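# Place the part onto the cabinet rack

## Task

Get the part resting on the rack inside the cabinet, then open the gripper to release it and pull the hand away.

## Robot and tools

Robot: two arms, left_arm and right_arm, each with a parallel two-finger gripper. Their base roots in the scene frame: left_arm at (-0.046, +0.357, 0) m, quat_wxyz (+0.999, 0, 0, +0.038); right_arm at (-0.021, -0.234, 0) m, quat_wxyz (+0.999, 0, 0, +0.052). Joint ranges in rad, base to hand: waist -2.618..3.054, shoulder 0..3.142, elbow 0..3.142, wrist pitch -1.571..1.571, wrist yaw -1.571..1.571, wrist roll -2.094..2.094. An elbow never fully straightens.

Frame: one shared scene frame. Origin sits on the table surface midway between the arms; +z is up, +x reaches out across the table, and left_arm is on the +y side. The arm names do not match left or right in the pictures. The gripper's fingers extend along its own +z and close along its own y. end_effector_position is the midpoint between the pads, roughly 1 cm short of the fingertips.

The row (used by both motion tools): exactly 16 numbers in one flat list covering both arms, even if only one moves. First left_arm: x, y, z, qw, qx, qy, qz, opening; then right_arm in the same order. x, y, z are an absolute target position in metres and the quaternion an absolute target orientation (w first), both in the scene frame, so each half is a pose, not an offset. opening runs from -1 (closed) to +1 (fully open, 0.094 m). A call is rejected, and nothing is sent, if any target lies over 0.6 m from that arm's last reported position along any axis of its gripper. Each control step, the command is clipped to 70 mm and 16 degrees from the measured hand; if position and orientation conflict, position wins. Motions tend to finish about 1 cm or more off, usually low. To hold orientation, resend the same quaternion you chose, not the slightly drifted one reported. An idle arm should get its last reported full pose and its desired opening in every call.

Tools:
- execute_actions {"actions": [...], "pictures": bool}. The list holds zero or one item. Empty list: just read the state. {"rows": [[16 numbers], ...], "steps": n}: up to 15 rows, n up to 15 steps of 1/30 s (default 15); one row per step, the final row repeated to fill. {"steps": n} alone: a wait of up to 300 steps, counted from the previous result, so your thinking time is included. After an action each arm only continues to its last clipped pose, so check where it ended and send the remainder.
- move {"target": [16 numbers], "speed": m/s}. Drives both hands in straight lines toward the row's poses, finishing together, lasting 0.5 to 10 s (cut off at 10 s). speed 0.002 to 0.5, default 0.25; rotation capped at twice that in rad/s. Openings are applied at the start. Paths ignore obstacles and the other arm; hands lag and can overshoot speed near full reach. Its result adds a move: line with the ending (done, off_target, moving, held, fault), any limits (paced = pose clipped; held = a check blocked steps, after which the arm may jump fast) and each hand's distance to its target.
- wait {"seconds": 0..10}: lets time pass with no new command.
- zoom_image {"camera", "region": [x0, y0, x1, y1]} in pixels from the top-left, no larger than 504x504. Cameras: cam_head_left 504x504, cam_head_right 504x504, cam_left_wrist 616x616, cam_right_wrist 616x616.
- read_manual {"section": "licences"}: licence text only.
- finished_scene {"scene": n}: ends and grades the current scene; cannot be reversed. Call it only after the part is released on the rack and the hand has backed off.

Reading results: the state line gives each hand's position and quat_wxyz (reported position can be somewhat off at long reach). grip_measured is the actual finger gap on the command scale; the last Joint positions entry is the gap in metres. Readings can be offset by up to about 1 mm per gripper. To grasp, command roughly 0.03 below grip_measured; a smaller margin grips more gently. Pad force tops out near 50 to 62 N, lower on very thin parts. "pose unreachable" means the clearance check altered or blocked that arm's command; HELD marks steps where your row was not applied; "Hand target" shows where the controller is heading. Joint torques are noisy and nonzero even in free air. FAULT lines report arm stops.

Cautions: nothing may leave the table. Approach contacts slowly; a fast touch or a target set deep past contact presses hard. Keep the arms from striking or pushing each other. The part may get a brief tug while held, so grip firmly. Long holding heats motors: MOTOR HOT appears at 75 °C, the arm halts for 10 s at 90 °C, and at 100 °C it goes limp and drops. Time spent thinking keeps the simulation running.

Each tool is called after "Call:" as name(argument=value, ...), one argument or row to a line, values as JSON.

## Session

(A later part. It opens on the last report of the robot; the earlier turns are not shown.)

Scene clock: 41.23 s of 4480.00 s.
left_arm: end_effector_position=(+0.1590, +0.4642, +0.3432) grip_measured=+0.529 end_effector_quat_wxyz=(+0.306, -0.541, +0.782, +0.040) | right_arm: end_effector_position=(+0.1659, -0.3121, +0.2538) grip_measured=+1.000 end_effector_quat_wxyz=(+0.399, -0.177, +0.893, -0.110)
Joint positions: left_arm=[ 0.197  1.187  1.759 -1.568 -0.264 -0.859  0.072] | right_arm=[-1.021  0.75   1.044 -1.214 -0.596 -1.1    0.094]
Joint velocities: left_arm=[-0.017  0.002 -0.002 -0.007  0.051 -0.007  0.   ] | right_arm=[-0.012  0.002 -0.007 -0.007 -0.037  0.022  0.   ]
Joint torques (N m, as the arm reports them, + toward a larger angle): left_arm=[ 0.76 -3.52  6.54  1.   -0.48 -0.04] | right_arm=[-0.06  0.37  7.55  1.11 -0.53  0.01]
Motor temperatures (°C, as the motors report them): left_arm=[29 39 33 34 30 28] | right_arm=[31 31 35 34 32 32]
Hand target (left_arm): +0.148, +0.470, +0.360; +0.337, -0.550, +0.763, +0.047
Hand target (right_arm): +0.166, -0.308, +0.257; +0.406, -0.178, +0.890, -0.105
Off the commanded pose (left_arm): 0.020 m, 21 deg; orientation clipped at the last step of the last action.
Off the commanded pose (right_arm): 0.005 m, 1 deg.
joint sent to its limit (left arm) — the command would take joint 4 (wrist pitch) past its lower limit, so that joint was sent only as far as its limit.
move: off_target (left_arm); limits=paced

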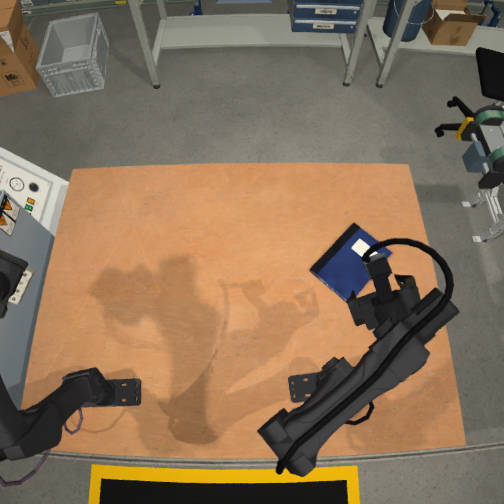

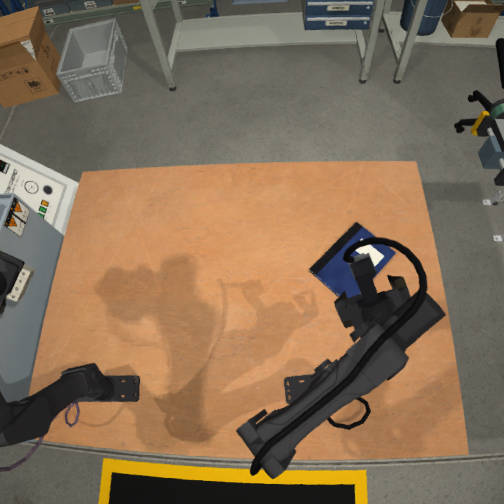

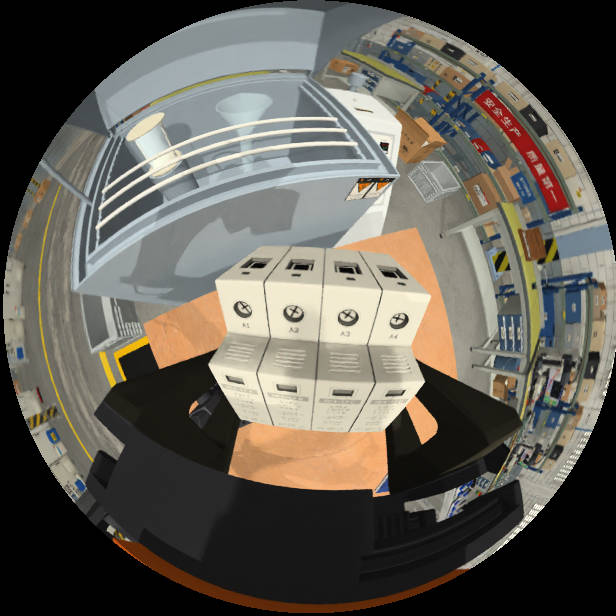

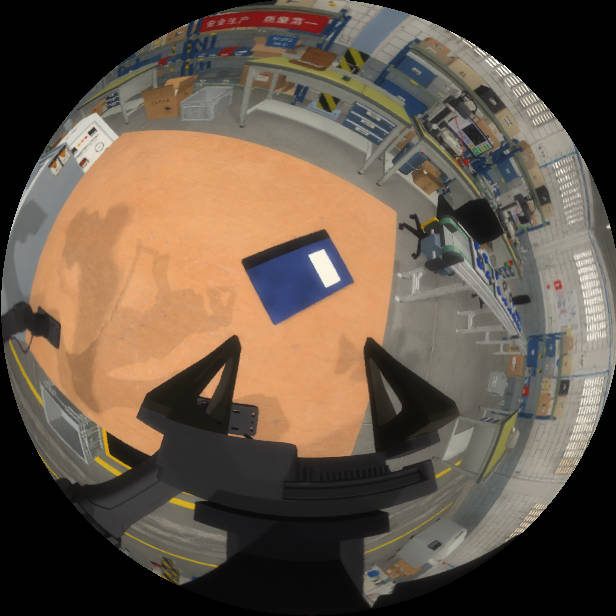

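Call:
move(
  target=[0.13,0.58,0.36,0.22,-0.62,0.73,0.18,0.48,0.166,-0.308,0.257,0.406,-0.178,0.890,-0.105,1],
  speed=0.1,
)

Scene clock: 46.10 s of 4480.00 s.
left_arm: end_effector_position=(+0.1369, +0.5748, +0.3386) grip_measured=+0.530 end_effector_quat_wxyz=(+0.241, -0.608, +0.740, +0.159) | right_arm: end_effector_position=(+0.1659, -0.3121, +0.2538) grip_measured=+1.000 end_effector_quat_wxyz=(+0.399, -0.177, +0.893, -0.110)
Joint positions: left_arm=[ 0.595  1.407  1.905 -1.568 -0.317 -0.623  0.072] | right_arm=[-1.021  0.75   1.044 -1.214 -0.597 -1.1    0.094]
Joint velocities: left_arm=[-0.012  0.012  0.007  0.022  0.022  0.066 -0.001] | right_arm=[-0.017 -0.007  0.002  0.022 -0.007  0.007  0.   ]
Joint torques (N m, as the arm reports them, + toward a larger angle): left_arm=[ 0.68 -3.85  7.97  0.89 -0.56  0.1 ] | right_arm=[-0.04  0.38  7.5   1.11 -0.54  0.01]
Motor temperatures (°C, as the motors report them): left_arm=[29 38 34 35 30 28] | right_arm=[31 31 35 35 32 32]
Hand target (left_arm): +0.128, +0.580, +0.358; +0.265, -0.608, +0.726, +0.182
Hand target (right_arm): +0.166, -0.308, +0.257; +0.406, -0.178, +0.890, -0.105
Off the commanded pose (left_arm): 0.023 m, 4 deg.
Off the commanded pose (right_arm): 0.005 m, 1 deg.
joint sent to its limit (left arm) — the command would take joint 4 (wrist pitch) past its lower limit, so that joint was sent only as far as its limit.
move: off_target (left_arm)

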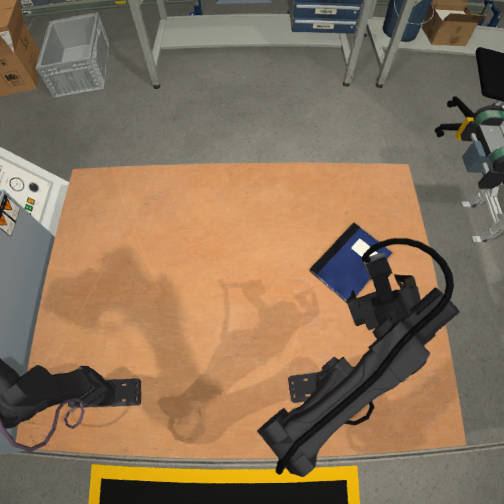

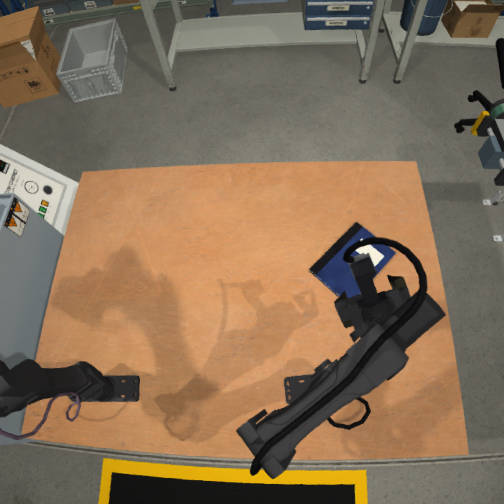

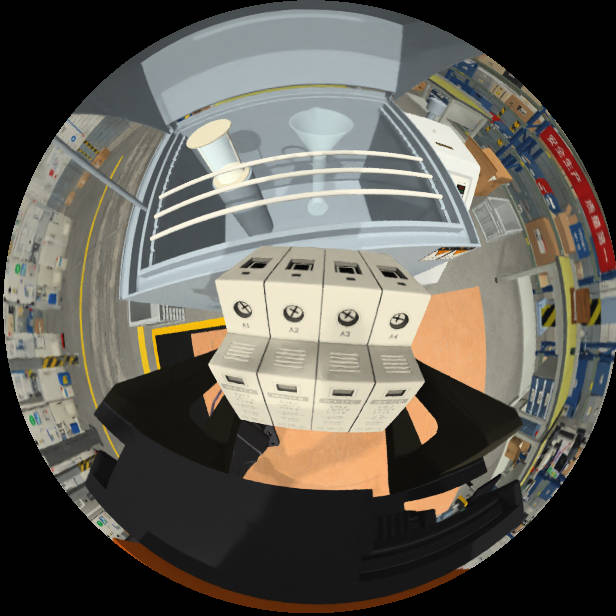

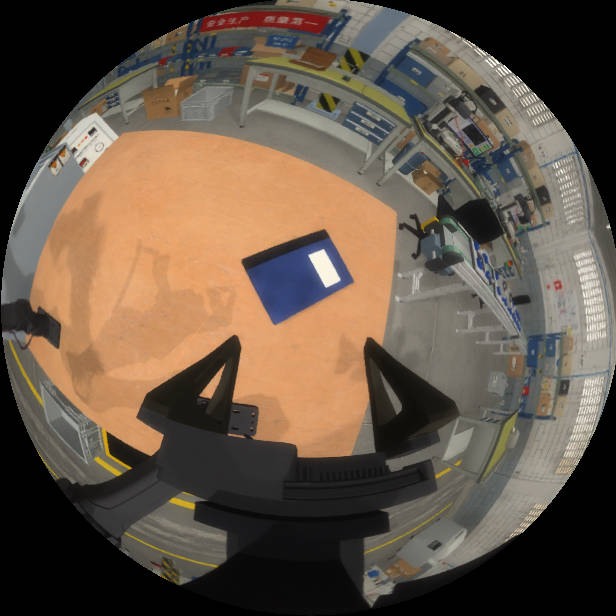

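Call:
move(
  target=[0.22,0.64,0.34,0.2,-0.45,0.86,0.1,0.48,0.166,-0.308,0.257,0.406,-0.178,0.890,-0.105,1],
  speed=0.1,
)

Scene clock: 50.67 s of 4480.00 s.
left_arm: end_effector_position=(+0.2231, +0.6401, +0.3143) grip_measured=+0.529 end_effector_quat_wxyz=(+0.208, -0.450, +0.862, +0.102) | right_arm: end_effector_position=(+0.1659, -0.3121, +0.2538) grip_measured=+1.000 end_effector_quat_wxyz=(+0.399, -0.177, +0.893, -0.110)
Joint positions: left_arm=[ 0.698  1.826  2.285 -1.568 -0.073 -0.17   0.072] | right_arm=[-1.021  0.75   1.044 -1.214 -0.597 -1.1    0.094]
Joint velocities: left_arm=[ 0.002 -0.017 -0.002 -0.066  0.022 -0.037  0.   ] | right_arm=[ 0.002 -0.012 -0.002 -0.051 -0.037 -0.007  0.   ]
Joint torques (N m, as the arm reports them, + toward a larger angle): left_arm=[ 0.76 -8.46  8.18  0.85 -0.05  0.09] | right_arm=[-0.05  0.35  7.56  1.1  -0.53  0.02]
Motor temperatures (°C, as the motors report them): left_arm=[29 37 34 35 30 28] | right_arm=[31 31 35 35 32 32]
Hand target (left_arm): +0.218, +0.641, +0.338; +0.240, -0.446, +0.855, +0.114
Hand target (right_arm): +0.166, -0.308, +0.257; +0.406, -0.178, +0.890, -0.105
Off the commanded pose (left_arm): 0.026 m, 1 deg.
Off the commanded pose (right_arm): 0.005 m, 1 deg.
joint sent to its limit (left arm) — the command would take joint 4 (wrist pitch) past its lower limit, so that joint was sent only as far as its limit.
move: off_target (left_arm)

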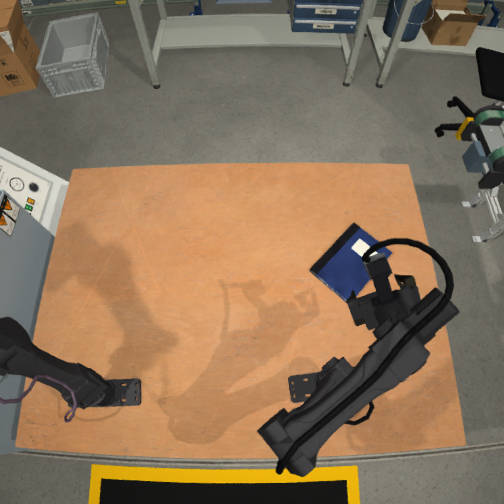

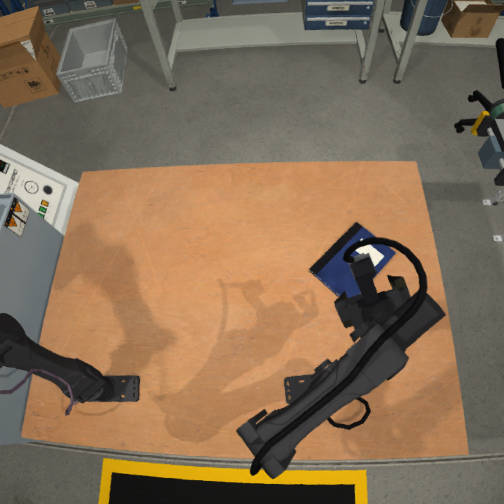

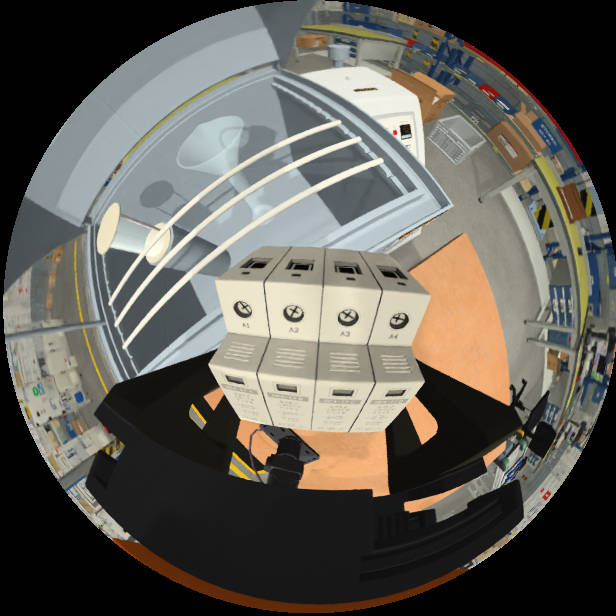

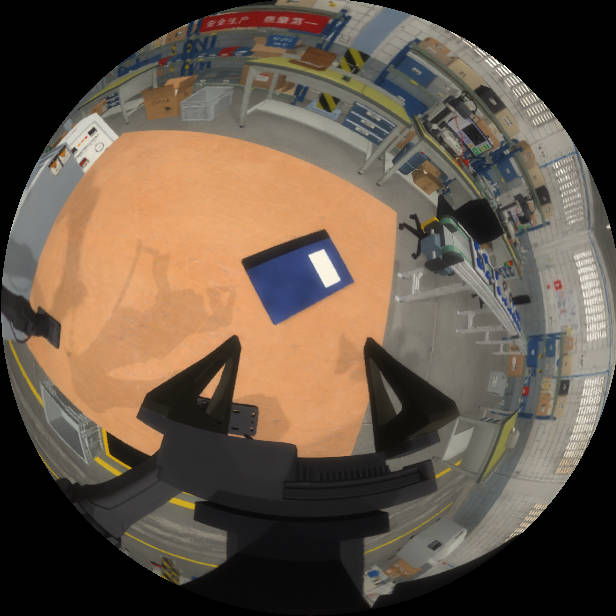

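Call:
move(
  target=[0.22,0.64,0.34,0.2,-0.45,0.86,0.1,0.48,0.33,0.22,0.40,0.42,-0.52,0.57,0.38,1],
  speed=0.3,
)

Scene clock: 56.97 s of 4480.00 s.
left_arm: end_effector_position=(+0.2266, +0.6432, +0.3006) grip_measured=+0.529 end_effector_quat_wxyz=(+0.190, -0.450, +0.867, +0.096) | right_arm: end_effector_position=(+0.3417, +0.2162, +0.3988) grip_measured=+1.000 end_effector_quat_wxyz=(+0.447, -0.536, +0.597, +0.395)
Joint positions: left_arm=[ 0.698  1.854  2.274 -1.568 -0.071 -0.167  0.072] | right_arm=[ 0.579  2.173  2.526 -0.75  -0.73  -0.28   0.094]
Joint velocities: left_arm=[-0.002 -0.012  0.012  0.022  0.007 -0.066  0.   ] | right_arm=[ 0.002 -0.002  0.002 -0.066 -0.037  0.051  0.   ]
Joint torques (N m, as the arm reports them, + toward a larger angle): left_arm=[  0.37 -10.9    8.58   0.79  -0.09   0.07] | right_arm=[  0.31 -10.43  10.41   1.4   -0.3   -0.08]
Motor temperatures (°C, as the motors report them): left_arm=[29 38 35 35 30 28] | right_arm=[31 31 35 35 32 32]
Hand target (left_arm): +0.219, +0.639, +0.338; +0.240, -0.446, +0.855, +0.114
Hand target (right_arm): +0.339, +0.218, +0.401; +0.447, -0.541, +0.591, +0.397
Off the commanded pose (left_arm): 0.040 m, 1 deg.
Off the commanded pose (right_arm): 0.012 m, 1 deg.
joint sent to its limit (left arm) — the command would take joint 4 (wrist pitch) past its lower limit, so that joint was sent only as far as its limit.
move: off_target (left_arm, right_arm)

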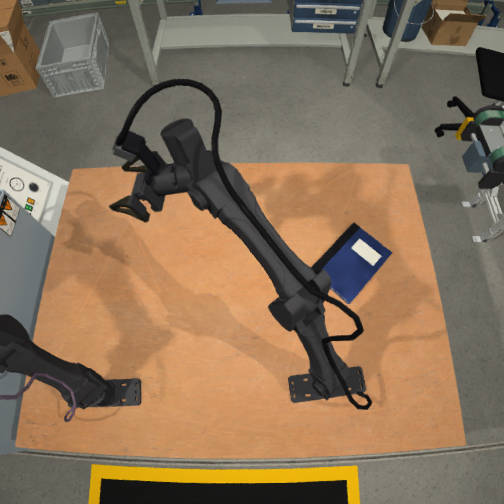

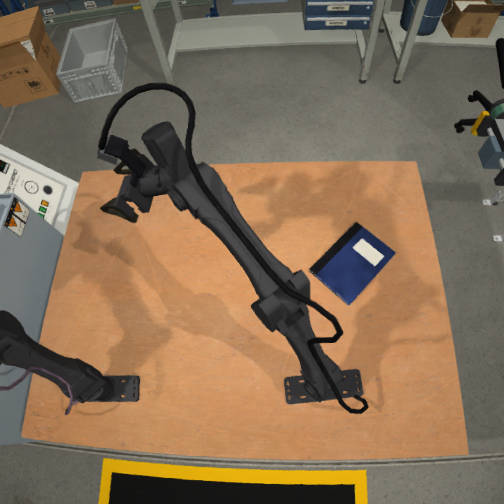

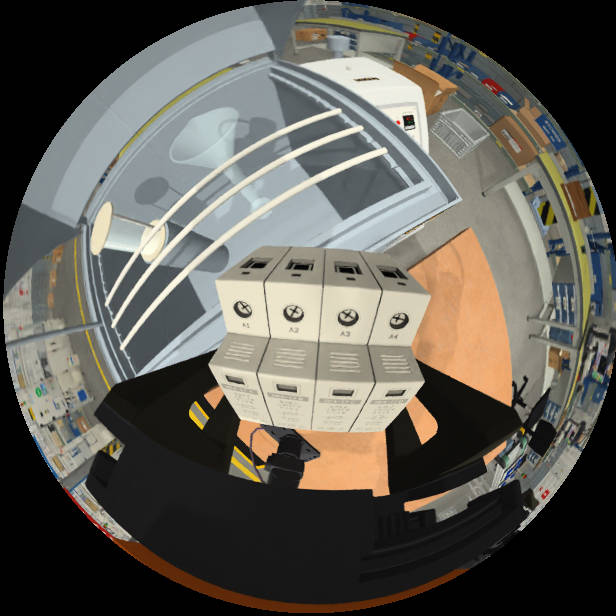

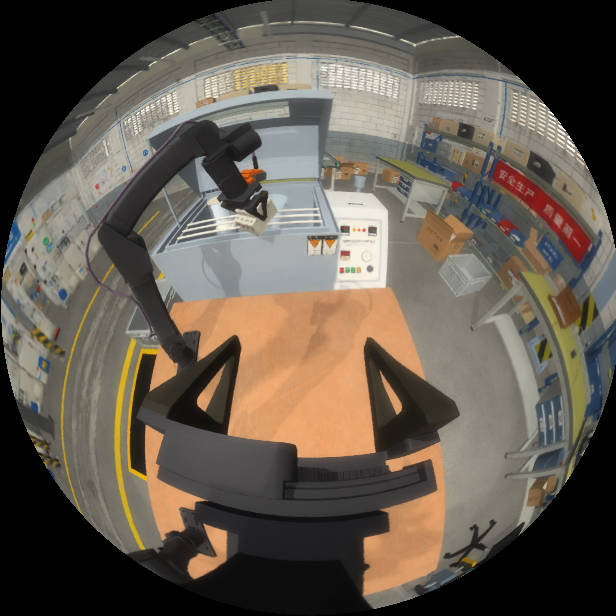

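Call:
zoom_image(
  camera="cam_right_wrist",
  region=[130, 100, 400, 300],
)

Region (130, 100, 400, 300) of cam_right_wrist's 616x616 image, scaled by 1.867, with more detail than that image has; it fills the top 373 rows of this view, and the rest is white.

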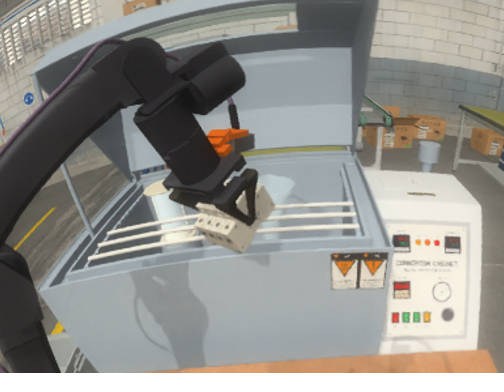

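Call:
move(
  target=[0.31,0.67,0.28,0.06,-0.68,0.73,0.03,0.48,0.33,0.22,0.40,0.42,-0.52,0.57,0.38,1],
  speed=0.08,
)

Call:
zoom_image(
  camera="cam_right_wrist",
  region=[130, 100, 400, 300],
)

Scene clock: 64.20 s of 4480.00 s.
left_arm: end_effector_position=(+0.3068, +0.6733, +0.2496) grip_measured=+0.530 end_effector_quat_wxyz=(+0.193, -0.662, +0.724, +0.028) | right_arm: end_effector_position=(+0.3358, +0.2194, +0.3960) grip_measured=+1.000 end_effector_quat_wxyz=(+0.439, -0.539, +0.599, +0.397)
Joint positions: left_arm=[ 0.626  2.2    2.583 -1.568 -0.07  -0.766  0.072] | right_arm=[ 0.59   2.173  2.526 -0.765 -0.729 -0.28   0.094]
Joint velocities: left_arm=[ 0.002 -0.007 -0.002 -0.007 -0.022 -0.066 -0.001] | right_arm=[-0.007  0.007 -0.022 -0.022 -0.007 -0.051  0.   ]
Joint torques (N m, as the arm reports them, + toward a larger angle): left_arm=[ -0.69 -11.73   8.26   0.74  -0.11  -0.02] | right_arm=[  0.72 -11.57   8.72   1.4   -0.18  -0.07]
Motor temperatures (°C, as the motors report them): left_arm=[29 40 35 35 30 28] | right_arm=[31 34 36 36 32 32]
Hand target (left_arm): +0.308, +0.670, +0.278; +0.231, -0.658, +0.716, +0.026
Hand target (right_arm): +0.330, +0.220, +0.400; +0.439, -0.543, +0.595, +0.397
Off the commanded pose (left_arm): 0.031 m, 15 deg.
Off the commanded pose (right_arm): 0.007 m, 1 deg.
joint sent to its limit (left arm) — the command would take joint 4 (wrist pitch) past its lower limit, so that joint was sent only as far as its limit.
After step 90, 0.03 s passed at rest.
move: off_target (left_arm)

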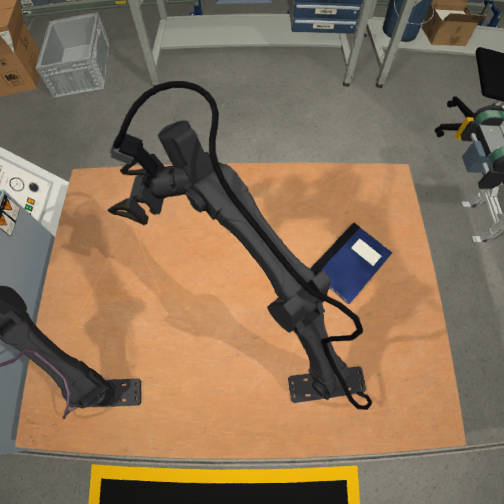

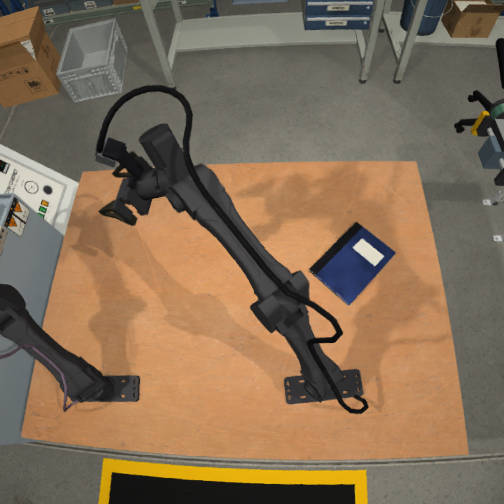

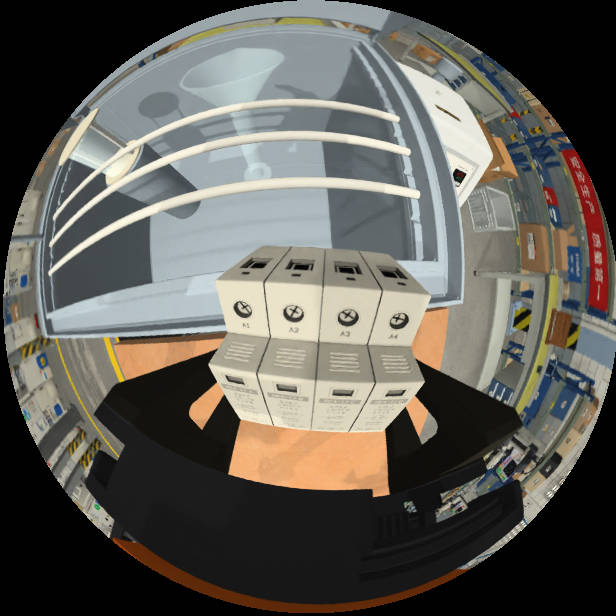

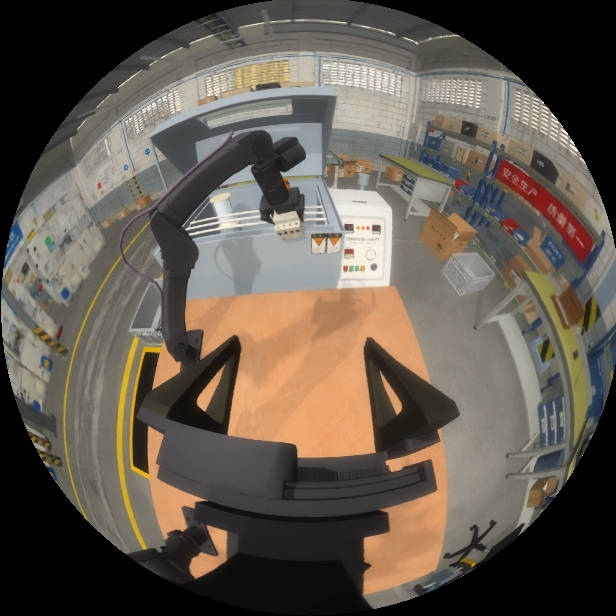

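Region (130, 100, 400, 300) of cam_right_wrist's 616x616 image, scaled by 1.867, with more detail than that image has; it fills the top 373 rows of this view, and the rest is white.

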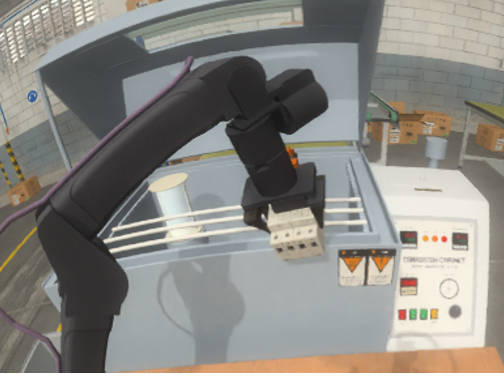

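Call:
move(
  target=[0.24,0.76,0.29,0.16,-0.69,0.69,0.16,0.48,0.33,0.22,0.40,0.42,-0.52,0.57,0.38,1],
  speed=0.06,
)

Call:
zoom_image(
  camera="cam_right_wrist",
  region=[130, 100, 400, 300],
)

Scene clock: 70.37 s of 4480.00 s.
left_arm: end_effector_position=(+0.3009, +0.6882, +0.2449) grip_measured=+0.530 end_effector_quat_wxyz=(+0.192, -0.674, +0.712, -0.040) | right_arm: end_effector_position=(+0.3358, +0.2194, +0.3960) grip_measured=+1.000 end_effector_quat_wxyz=(+0.439, -0.539, +0.599, +0.397)
Joint positions: left_arm=[ 0.718  2.229  2.611 -1.568  0.093 -0.74   0.072] | right_arm=[ 0.59   2.173  2.526 -0.765 -0.729 -0.28   0.094]
Joint velocities: left_arm=[ 0.032  0.017 -0.007  0.022  0.037  0.007 -0.   ] | right_arm=[-0.002 -0.012 -0.012 -0.051 -0.037  0.051  0.   ]
Joint torques (N m, as the arm reports them, + toward a larger angle): left_arm=[  5.54 -12.08  10.08   0.72  -2.12   0.58] | right_arm=[  0.64 -11.64   8.59   1.38  -0.19  -0.08]
Motor temperatures (°C, as the motors report them): left_arm=[29 42 36 35 31 29] | right_arm=[31 35 36 36 32 32]
Hand target (left_arm): +0.244, +0.739, +0.284; -0.236, +0.685, -0.684, -0.088
Hand target (right_arm): +0.330, +0.220, +0.400; +0.439, -0.543, +0.595, +0.397
Off the commanded pose (left_arm): 0.104 m, 23 deg; position and orientation clipped at the last step of the last action.
Off the commanded pose (right_arm): 0.007 m, 1 deg.
joint sent to its limit (left arm) — the command would take joint 4 (wrist pitch) past its lower limit, so that joint was sent only as far as its limit.
move: off_target (left_arm); limits=paced

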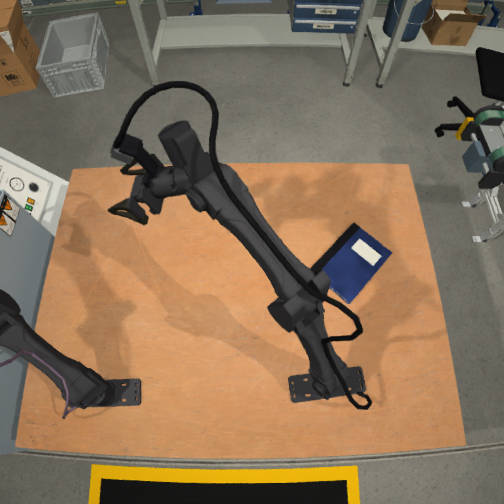

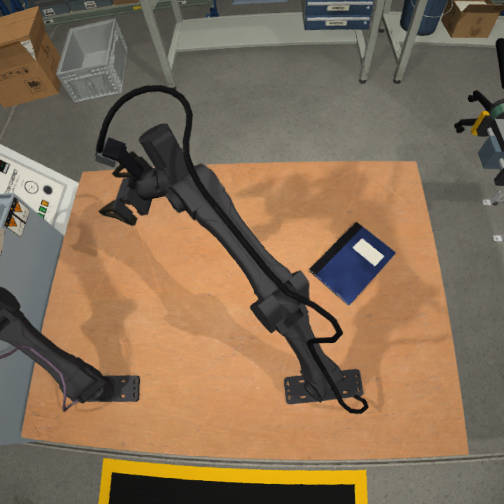

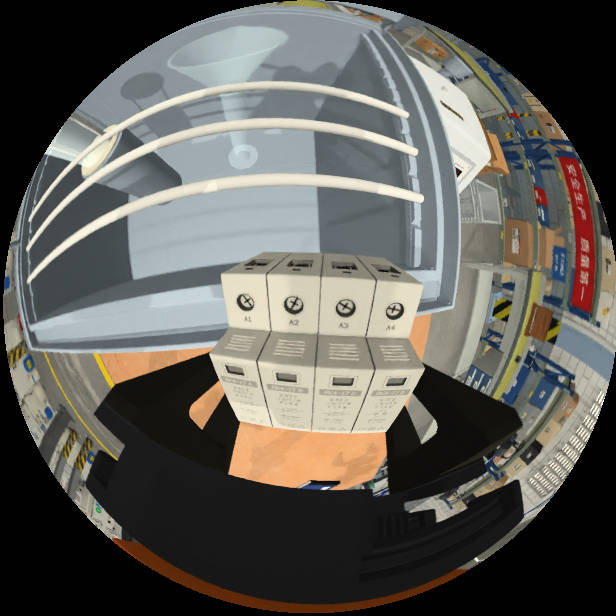

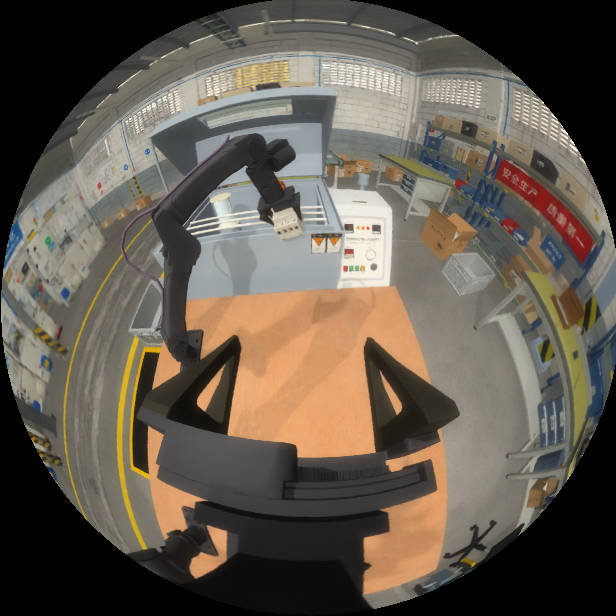

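Region (130, 100, 400, 300) of cam_right_wrist's 616x616 image, scaled by 1.867, with more detail than that image has; it fills the top 373 rows of this view, and the rest is white.

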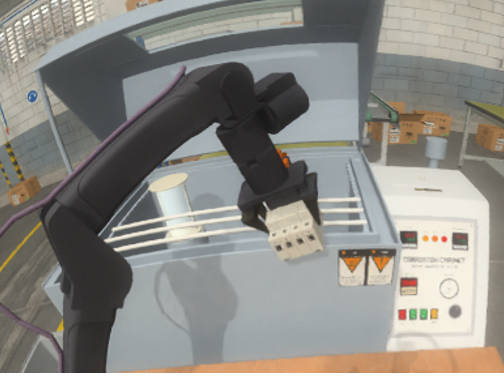

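Call:
move(
  target=[0.29,0.65,0.27,0.19,-0.67,0.72,0.0,0.48,0.33,0.22,0.40,0.42,-0.52,0.57,0.38,1],
  speed=0.05,
)

Call:
move(
  target=[0.25,0.64,0.39,0.27,-0.65,0.65,0.27,0.48,0.33,0.22,0.40,0.42,-0.52,0.57,0.38,1],
  speed=0.08,
)

Call:
move(
  target=[0.24,0.76,0.38,0.3,-0.64,0.64,0.3,0.48,0.33,0.22,0.40,0.42,-0.52,0.57,0.38,1],
  speed=0.06,
)

Call:
zoom_image(
  camera="cam_right_wrist",
  region=[130, 100, 400, 300],
)

Scene clock: 73.53 s of 4480.00 s.
left_arm: end_effector_position=(+0.2959, +0.6552, +0.2412) grip_measured=+0.530 end_effector_quat_wxyz=(+0.162, -0.671, +0.724, -0.006) | right_arm: end_effector_position=(+0.3358, +0.2194, +0.3960) grip_measured=+1.000 end_effector_quat_wxyz=(+0.439, -0.539, +0.599, +0.397)
Joint positions: left_arm=[ 0.639  2.134  2.457 -1.568  0.002 -0.78   0.072] | right_arm=[ 0.59   2.173  2.526 -0.765 -0.729 -0.28   0.094]
Joint velocities: left_arm=[-0.002  0.002 -0.002  0.066 -0.022 -0.022 -0.   ] | right_arm=[ 0.012  0.002 -0.017  0.007  0.007  0.037  0.   ]
Joint torques (N m, as the arm reports them, + toward a larger angle): left_arm=[ -0.6  -13.29   5.73   0.65  -0.17  -0.03] | right_arm=[  0.67 -11.64   8.62   1.38  -0.2   -0.08]
Motor temperatures (°C, as the motors report them): left_arm=[29 43 36 35 32 29] | right_arm=[31 36 36 36 32 32]
Hand target (left_arm): +0.291, +0.650, +0.269; -0.195, +0.668, -0.718, +0.001
Hand target (right_arm): +0.330, +0.220, +0.400; +0.439, -0.543, +0.595, +0.397
Off the commanded pose (left_arm): 0.030 m, 3 deg.
Off the commanded pose (right_arm): 0.007 m, 1 deg.
joint sent to its limit (left arm) — the command would take joint 4 (wrist pitch) past its lower limit, so that joint was sent only as far as its limit.
move: off_target (left_arm)

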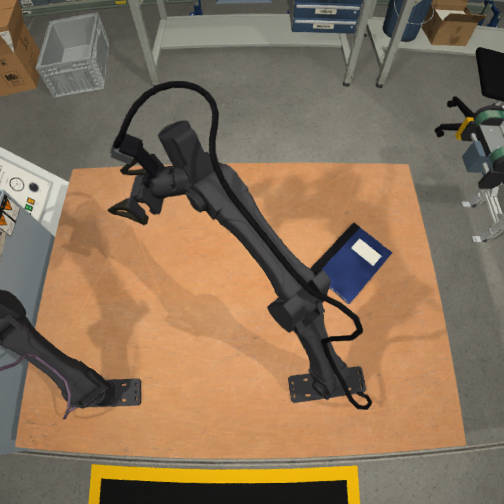

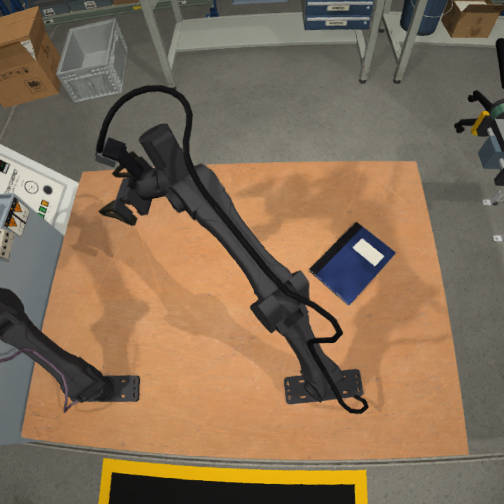

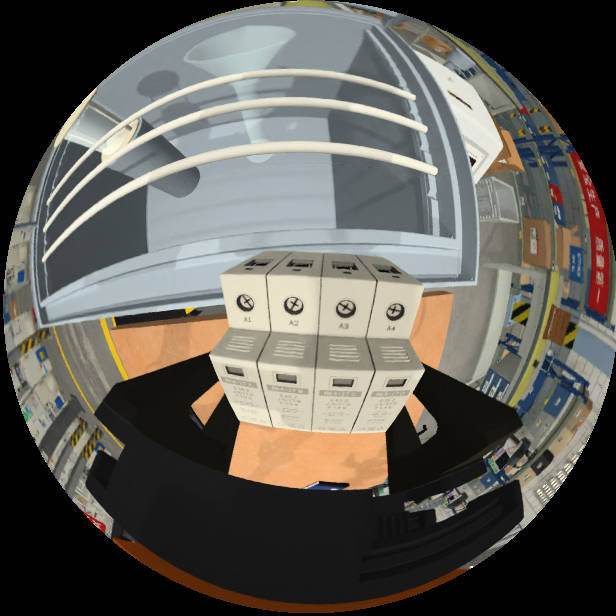

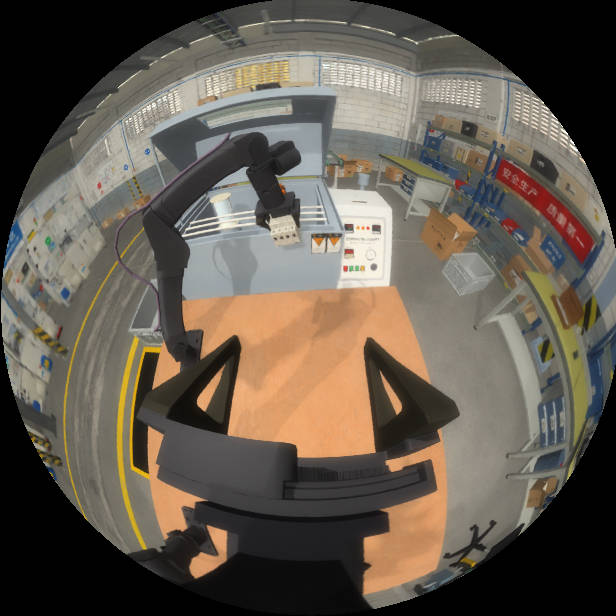

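Scene clock: 77.83 s of 4480.00 s.
left_arm: end_effector_position=(+0.2657, +0.6397, +0.3488) grip_measured=+0.529 end_effector_quat_wxyz=(+0.291, -0.628, +0.679, +0.247) | right_arm: end_effector_position=(+0.3358, +0.2194, +0.3960) grip_measured=+1.000 end_effector_quat_wxyz=(+0.439, -0.539, +0.599, +0.397)
Joint positions: left_arm=[ 0.409  1.949  2.461 -1.568 -0.618 -0.839  0.072] | right_arm=[ 0.59   2.173  2.526 -0.765 -0.729 -0.28   0.094]
Joint velocities: left_arm=[ 0.007 -0.007  0.002 -0.037 -0.022 -0.022  0.   ] | right_arm=[-0.007 -0.017  0.017  0.022 -0.007  0.022  0.   ]
Joint torques (N m, as the arm reports them, + toward a larger angle): left_arm=[ -0.67 -10.93   7.79   0.87  -0.92   0.08] | right_arm=[  0.66 -11.69   8.57   1.38  -0.19  -0.06]
Motor temperatures (°C, as the motors report them): left_arm=[29 44 36 35 32 29] | right_arm=[31 37 36 37 32 32]
Hand target (left_arm): +0.249, +0.638, +0.388; -0.335, +0.626, -0.651, -0.267
Hand target (right_arm): +0.330, +0.220, +0.400; +0.439, -0.543, +0.595, +0.397
Off the commanded pose (left_arm): 0.044 m, 5 deg.
Off the commanded pose (right_arm): 0.007 m, 1 deg.
joint sent to its limit (left arm) — the command would take joint 4 (wrist pitch) past its lower limit, so that joint was sent only as far as its limit.
move: off_target (left_arm)

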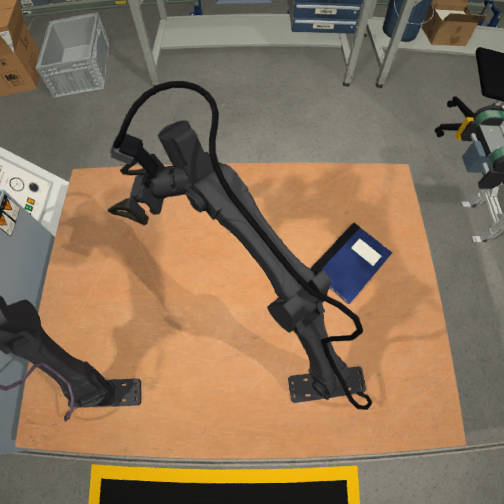

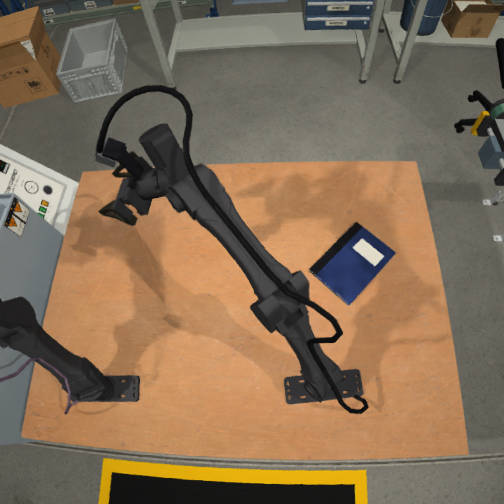

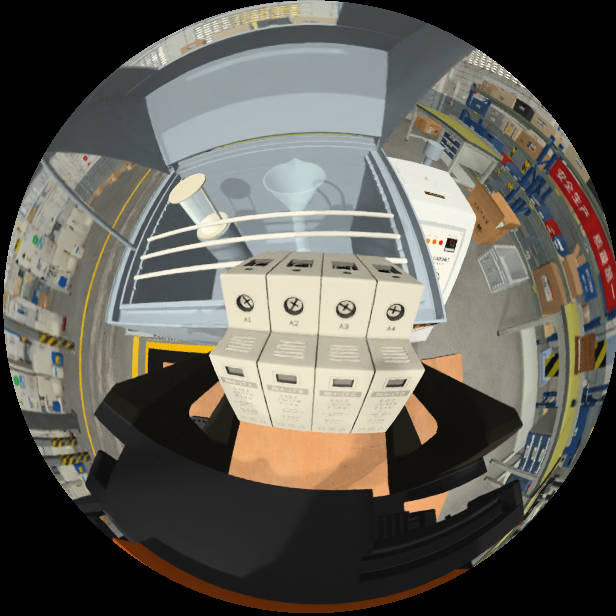

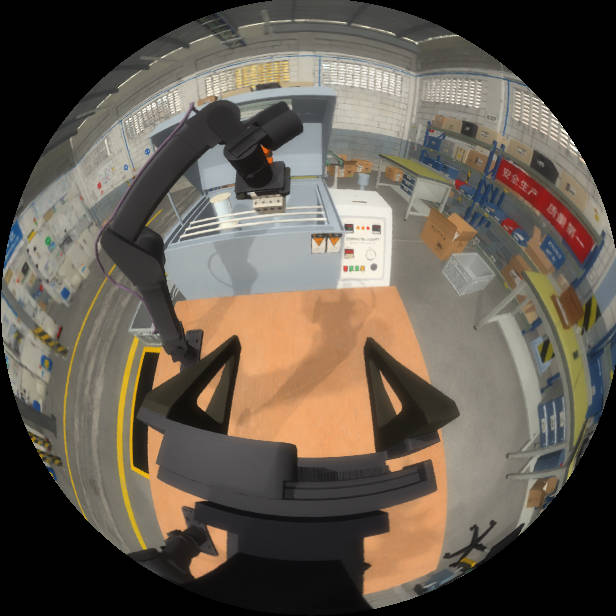

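Scene clock: 80.30 s of 4480.00 s.
left_arm: end_effector_position=(+0.2395, +0.7481, +0.3377) grip_measured=+0.529 end_effector_quat_wxyz=(+0.269, -0.625, +0.674, +0.287) | right_arm: end_effector_position=(+0.3358, +0.2194, +0.3960) grip_measured=+1.000 end_effector_quat_wxyz=(+0.439, -0.539, +0.599, +0.397)
Joint positions: left_arm=[ 0.664  2.224  2.836 -1.566 -0.561 -0.572  0.072] | right_arm=[ 0.59   2.173  2.526 -0.765 -0.729 -0.28   0.094]
Joint velocities: left_arm=[-0.002 -0.012 -0.007  0.007 -0.051  0.037 -0.002] | right_arm=[ 0.002  0.012  0.012  0.051 -0.022 -0.081  0.   ]
Joint torques (N m, as the arm reports them, + toward a larger angle): left_arm=[  0.52 -11.19   7.6    1.74  -0.62   0.11] | right_arm=[  0.66 -11.67   8.61   1.39  -0.2   -0.07]
Motor temperatures (°C, as the motors report them): left_arm=[29 43 36 36 32 29] | right_arm=[31 37 36 37 32 32]
Hand target (left_arm): +0.234, +0.756, +0.378; -0.330, +0.627, -0.636, -0.307
Hand target (right_arm): +0.330, +0.220, +0.400; +0.439, -0.543, +0.595, +0.397
Off the commanded pose (left_arm): 0.044 m, 6 deg.
Off the commanded pose (right_arm): 0.007 m, 1 deg.
elbow stopped short (left arm): the move would have taken joint 3 (elbow) straighter than the controller allows; a more bent joint 3 avoids this.
move: off_target (left_arm)

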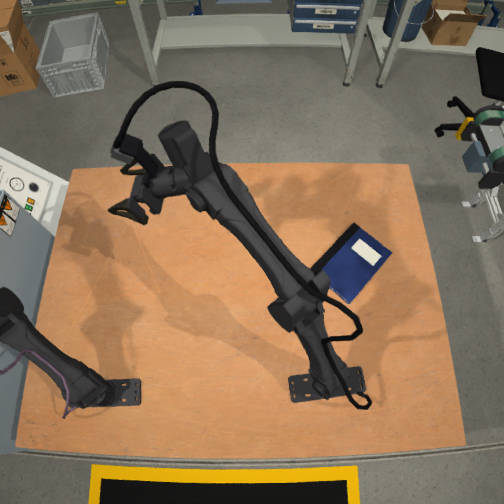

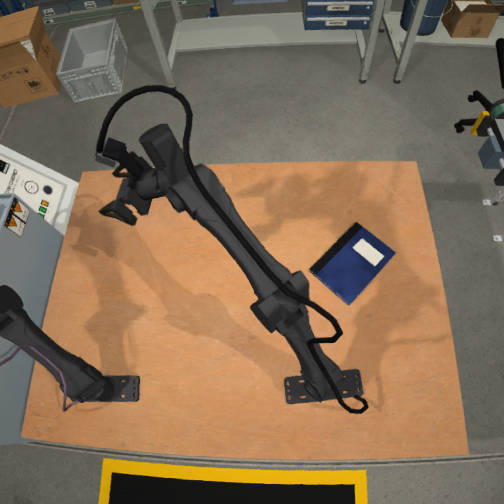

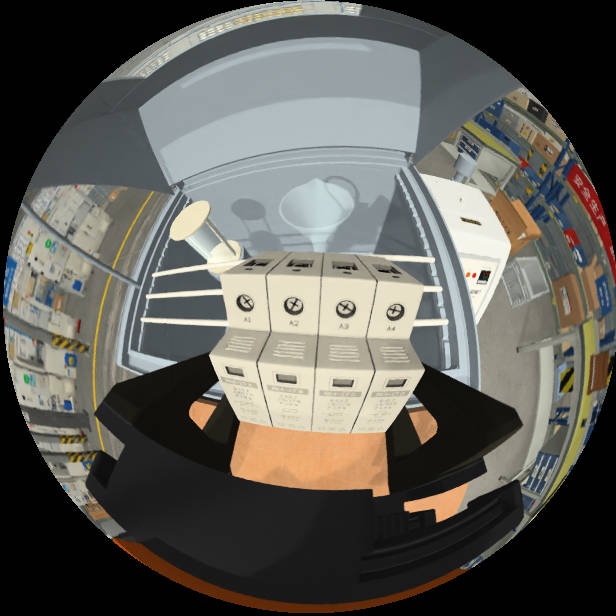

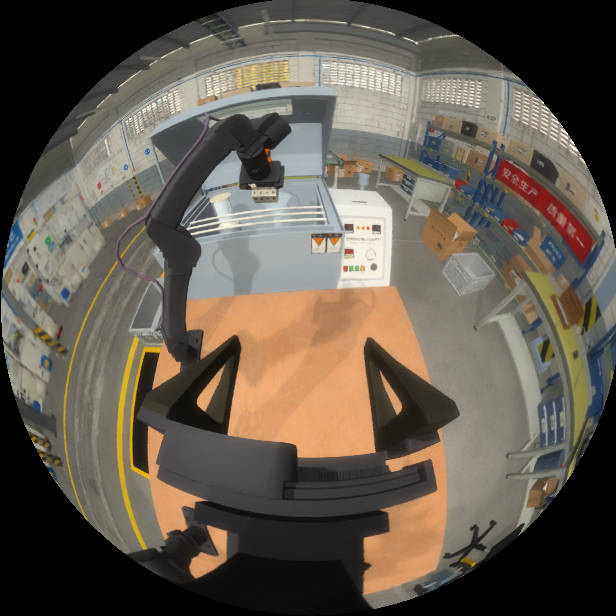

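Region (130, 100, 400, 300) of cam_right_wrist's 616x616 image, scaled by 1.867, with more detail than that image has; it fills the top 373 rows of this view, and the rest is white.

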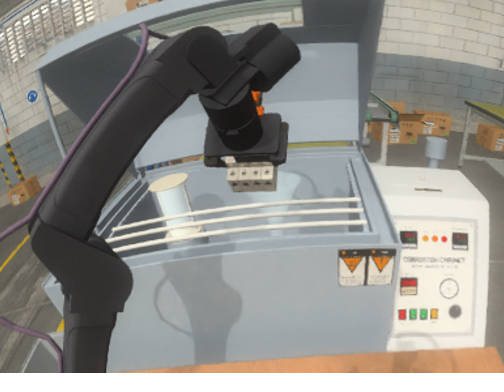

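Call:
move(
  target=[0.19,0.79,0.34,0.29,-0.50,0.80,0.18,0.48,0.33,0.22,0.40,0.42,-0.52,0.57,0.38,1],
  speed=0.05,
)

Call:
zoom_image(
  camera="cam_right_wrist",
  region=[130, 100, 400, 300],
)

Scene clock: 90.27 s of 4480.00 s.
left_arm: end_effector_position=(+0.1878, +0.7813, +0.3059) grip_measured=+0.529 end_effector_quat_wxyz=(+0.239, -0.508, +0.813, +0.153) | right_arm: end_effector_position=(+0.3358, +0.2194, +0.3960) grip_measured=+1.000 end_effector_quat_wxyz=(+0.439, -0.539, +0.599, +0.397)
Joint positions: left_arm=[ 0.972  2.196  2.76  -1.561 -0.043 -0.054  0.072] | right_arm=[ 0.59   2.173  2.526 -0.765 -0.729 -0.28   0.094]
Joint velocities: left_arm=[-0.027  0.032  0.056 -0.066  0.007  0.037 -0.   ] | right_arm=[ 0.002 -0.007  0.007 -0.022  0.022  0.022  0.   ]
Joint torques (N m, as the arm reports them, + toward a larger angle): left_arm=[  0.63 -10.93   7.73   1.52  -0.01   0.11] | right_arm=[  0.64 -11.64   8.59   1.4   -0.2   -0.08]
Motor temperatures (°C, as the motors report them): left_arm=[29 45 36 38 31 29] | right_arm=[31 38 36 37 32 32]
Hand target (left_arm): +0.188, +0.787, +0.341; +0.291, -0.497, +0.797, +0.182
Hand target (right_arm): +0.330, +0.220, +0.400; +0.439, -0.543, +0.595, +0.397
Off the commanded pose (left_arm): 0.035 m, 7 deg.
Off the commanded pose (right_arm): 0.007 m, 1 deg.
After step 90, 2.10 s passed at rest.
move: off_target (left_arm)

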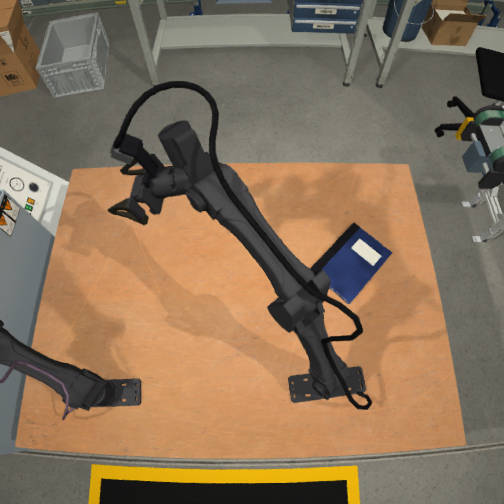

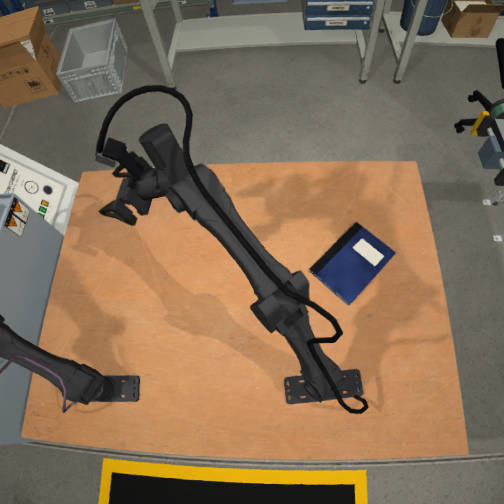

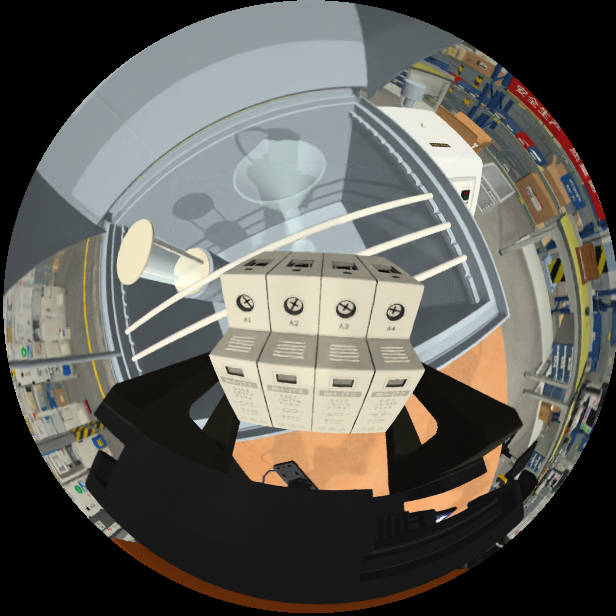

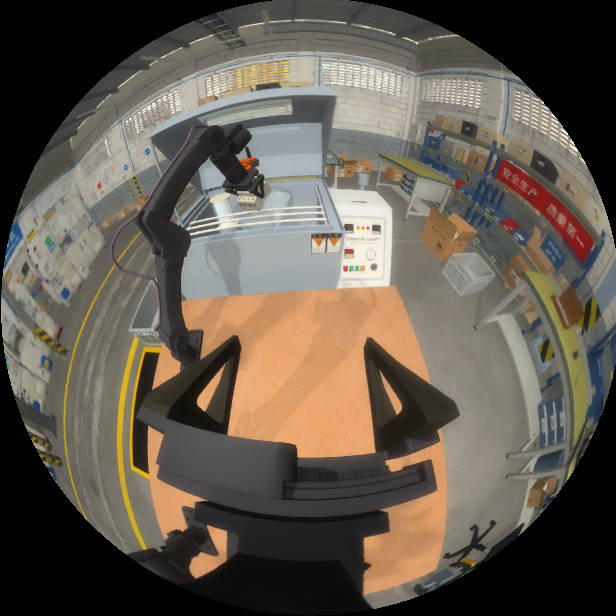

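Region (130, 100, 400, 300) of cam_right_wrist's 616x616 image, scaled by 1.867, with more detail than that image has; it fills the top 373 rows of this view, and the rest is white.

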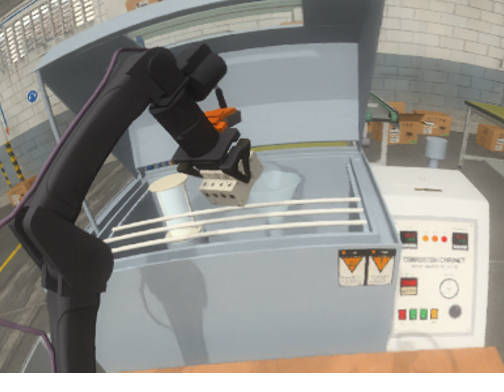

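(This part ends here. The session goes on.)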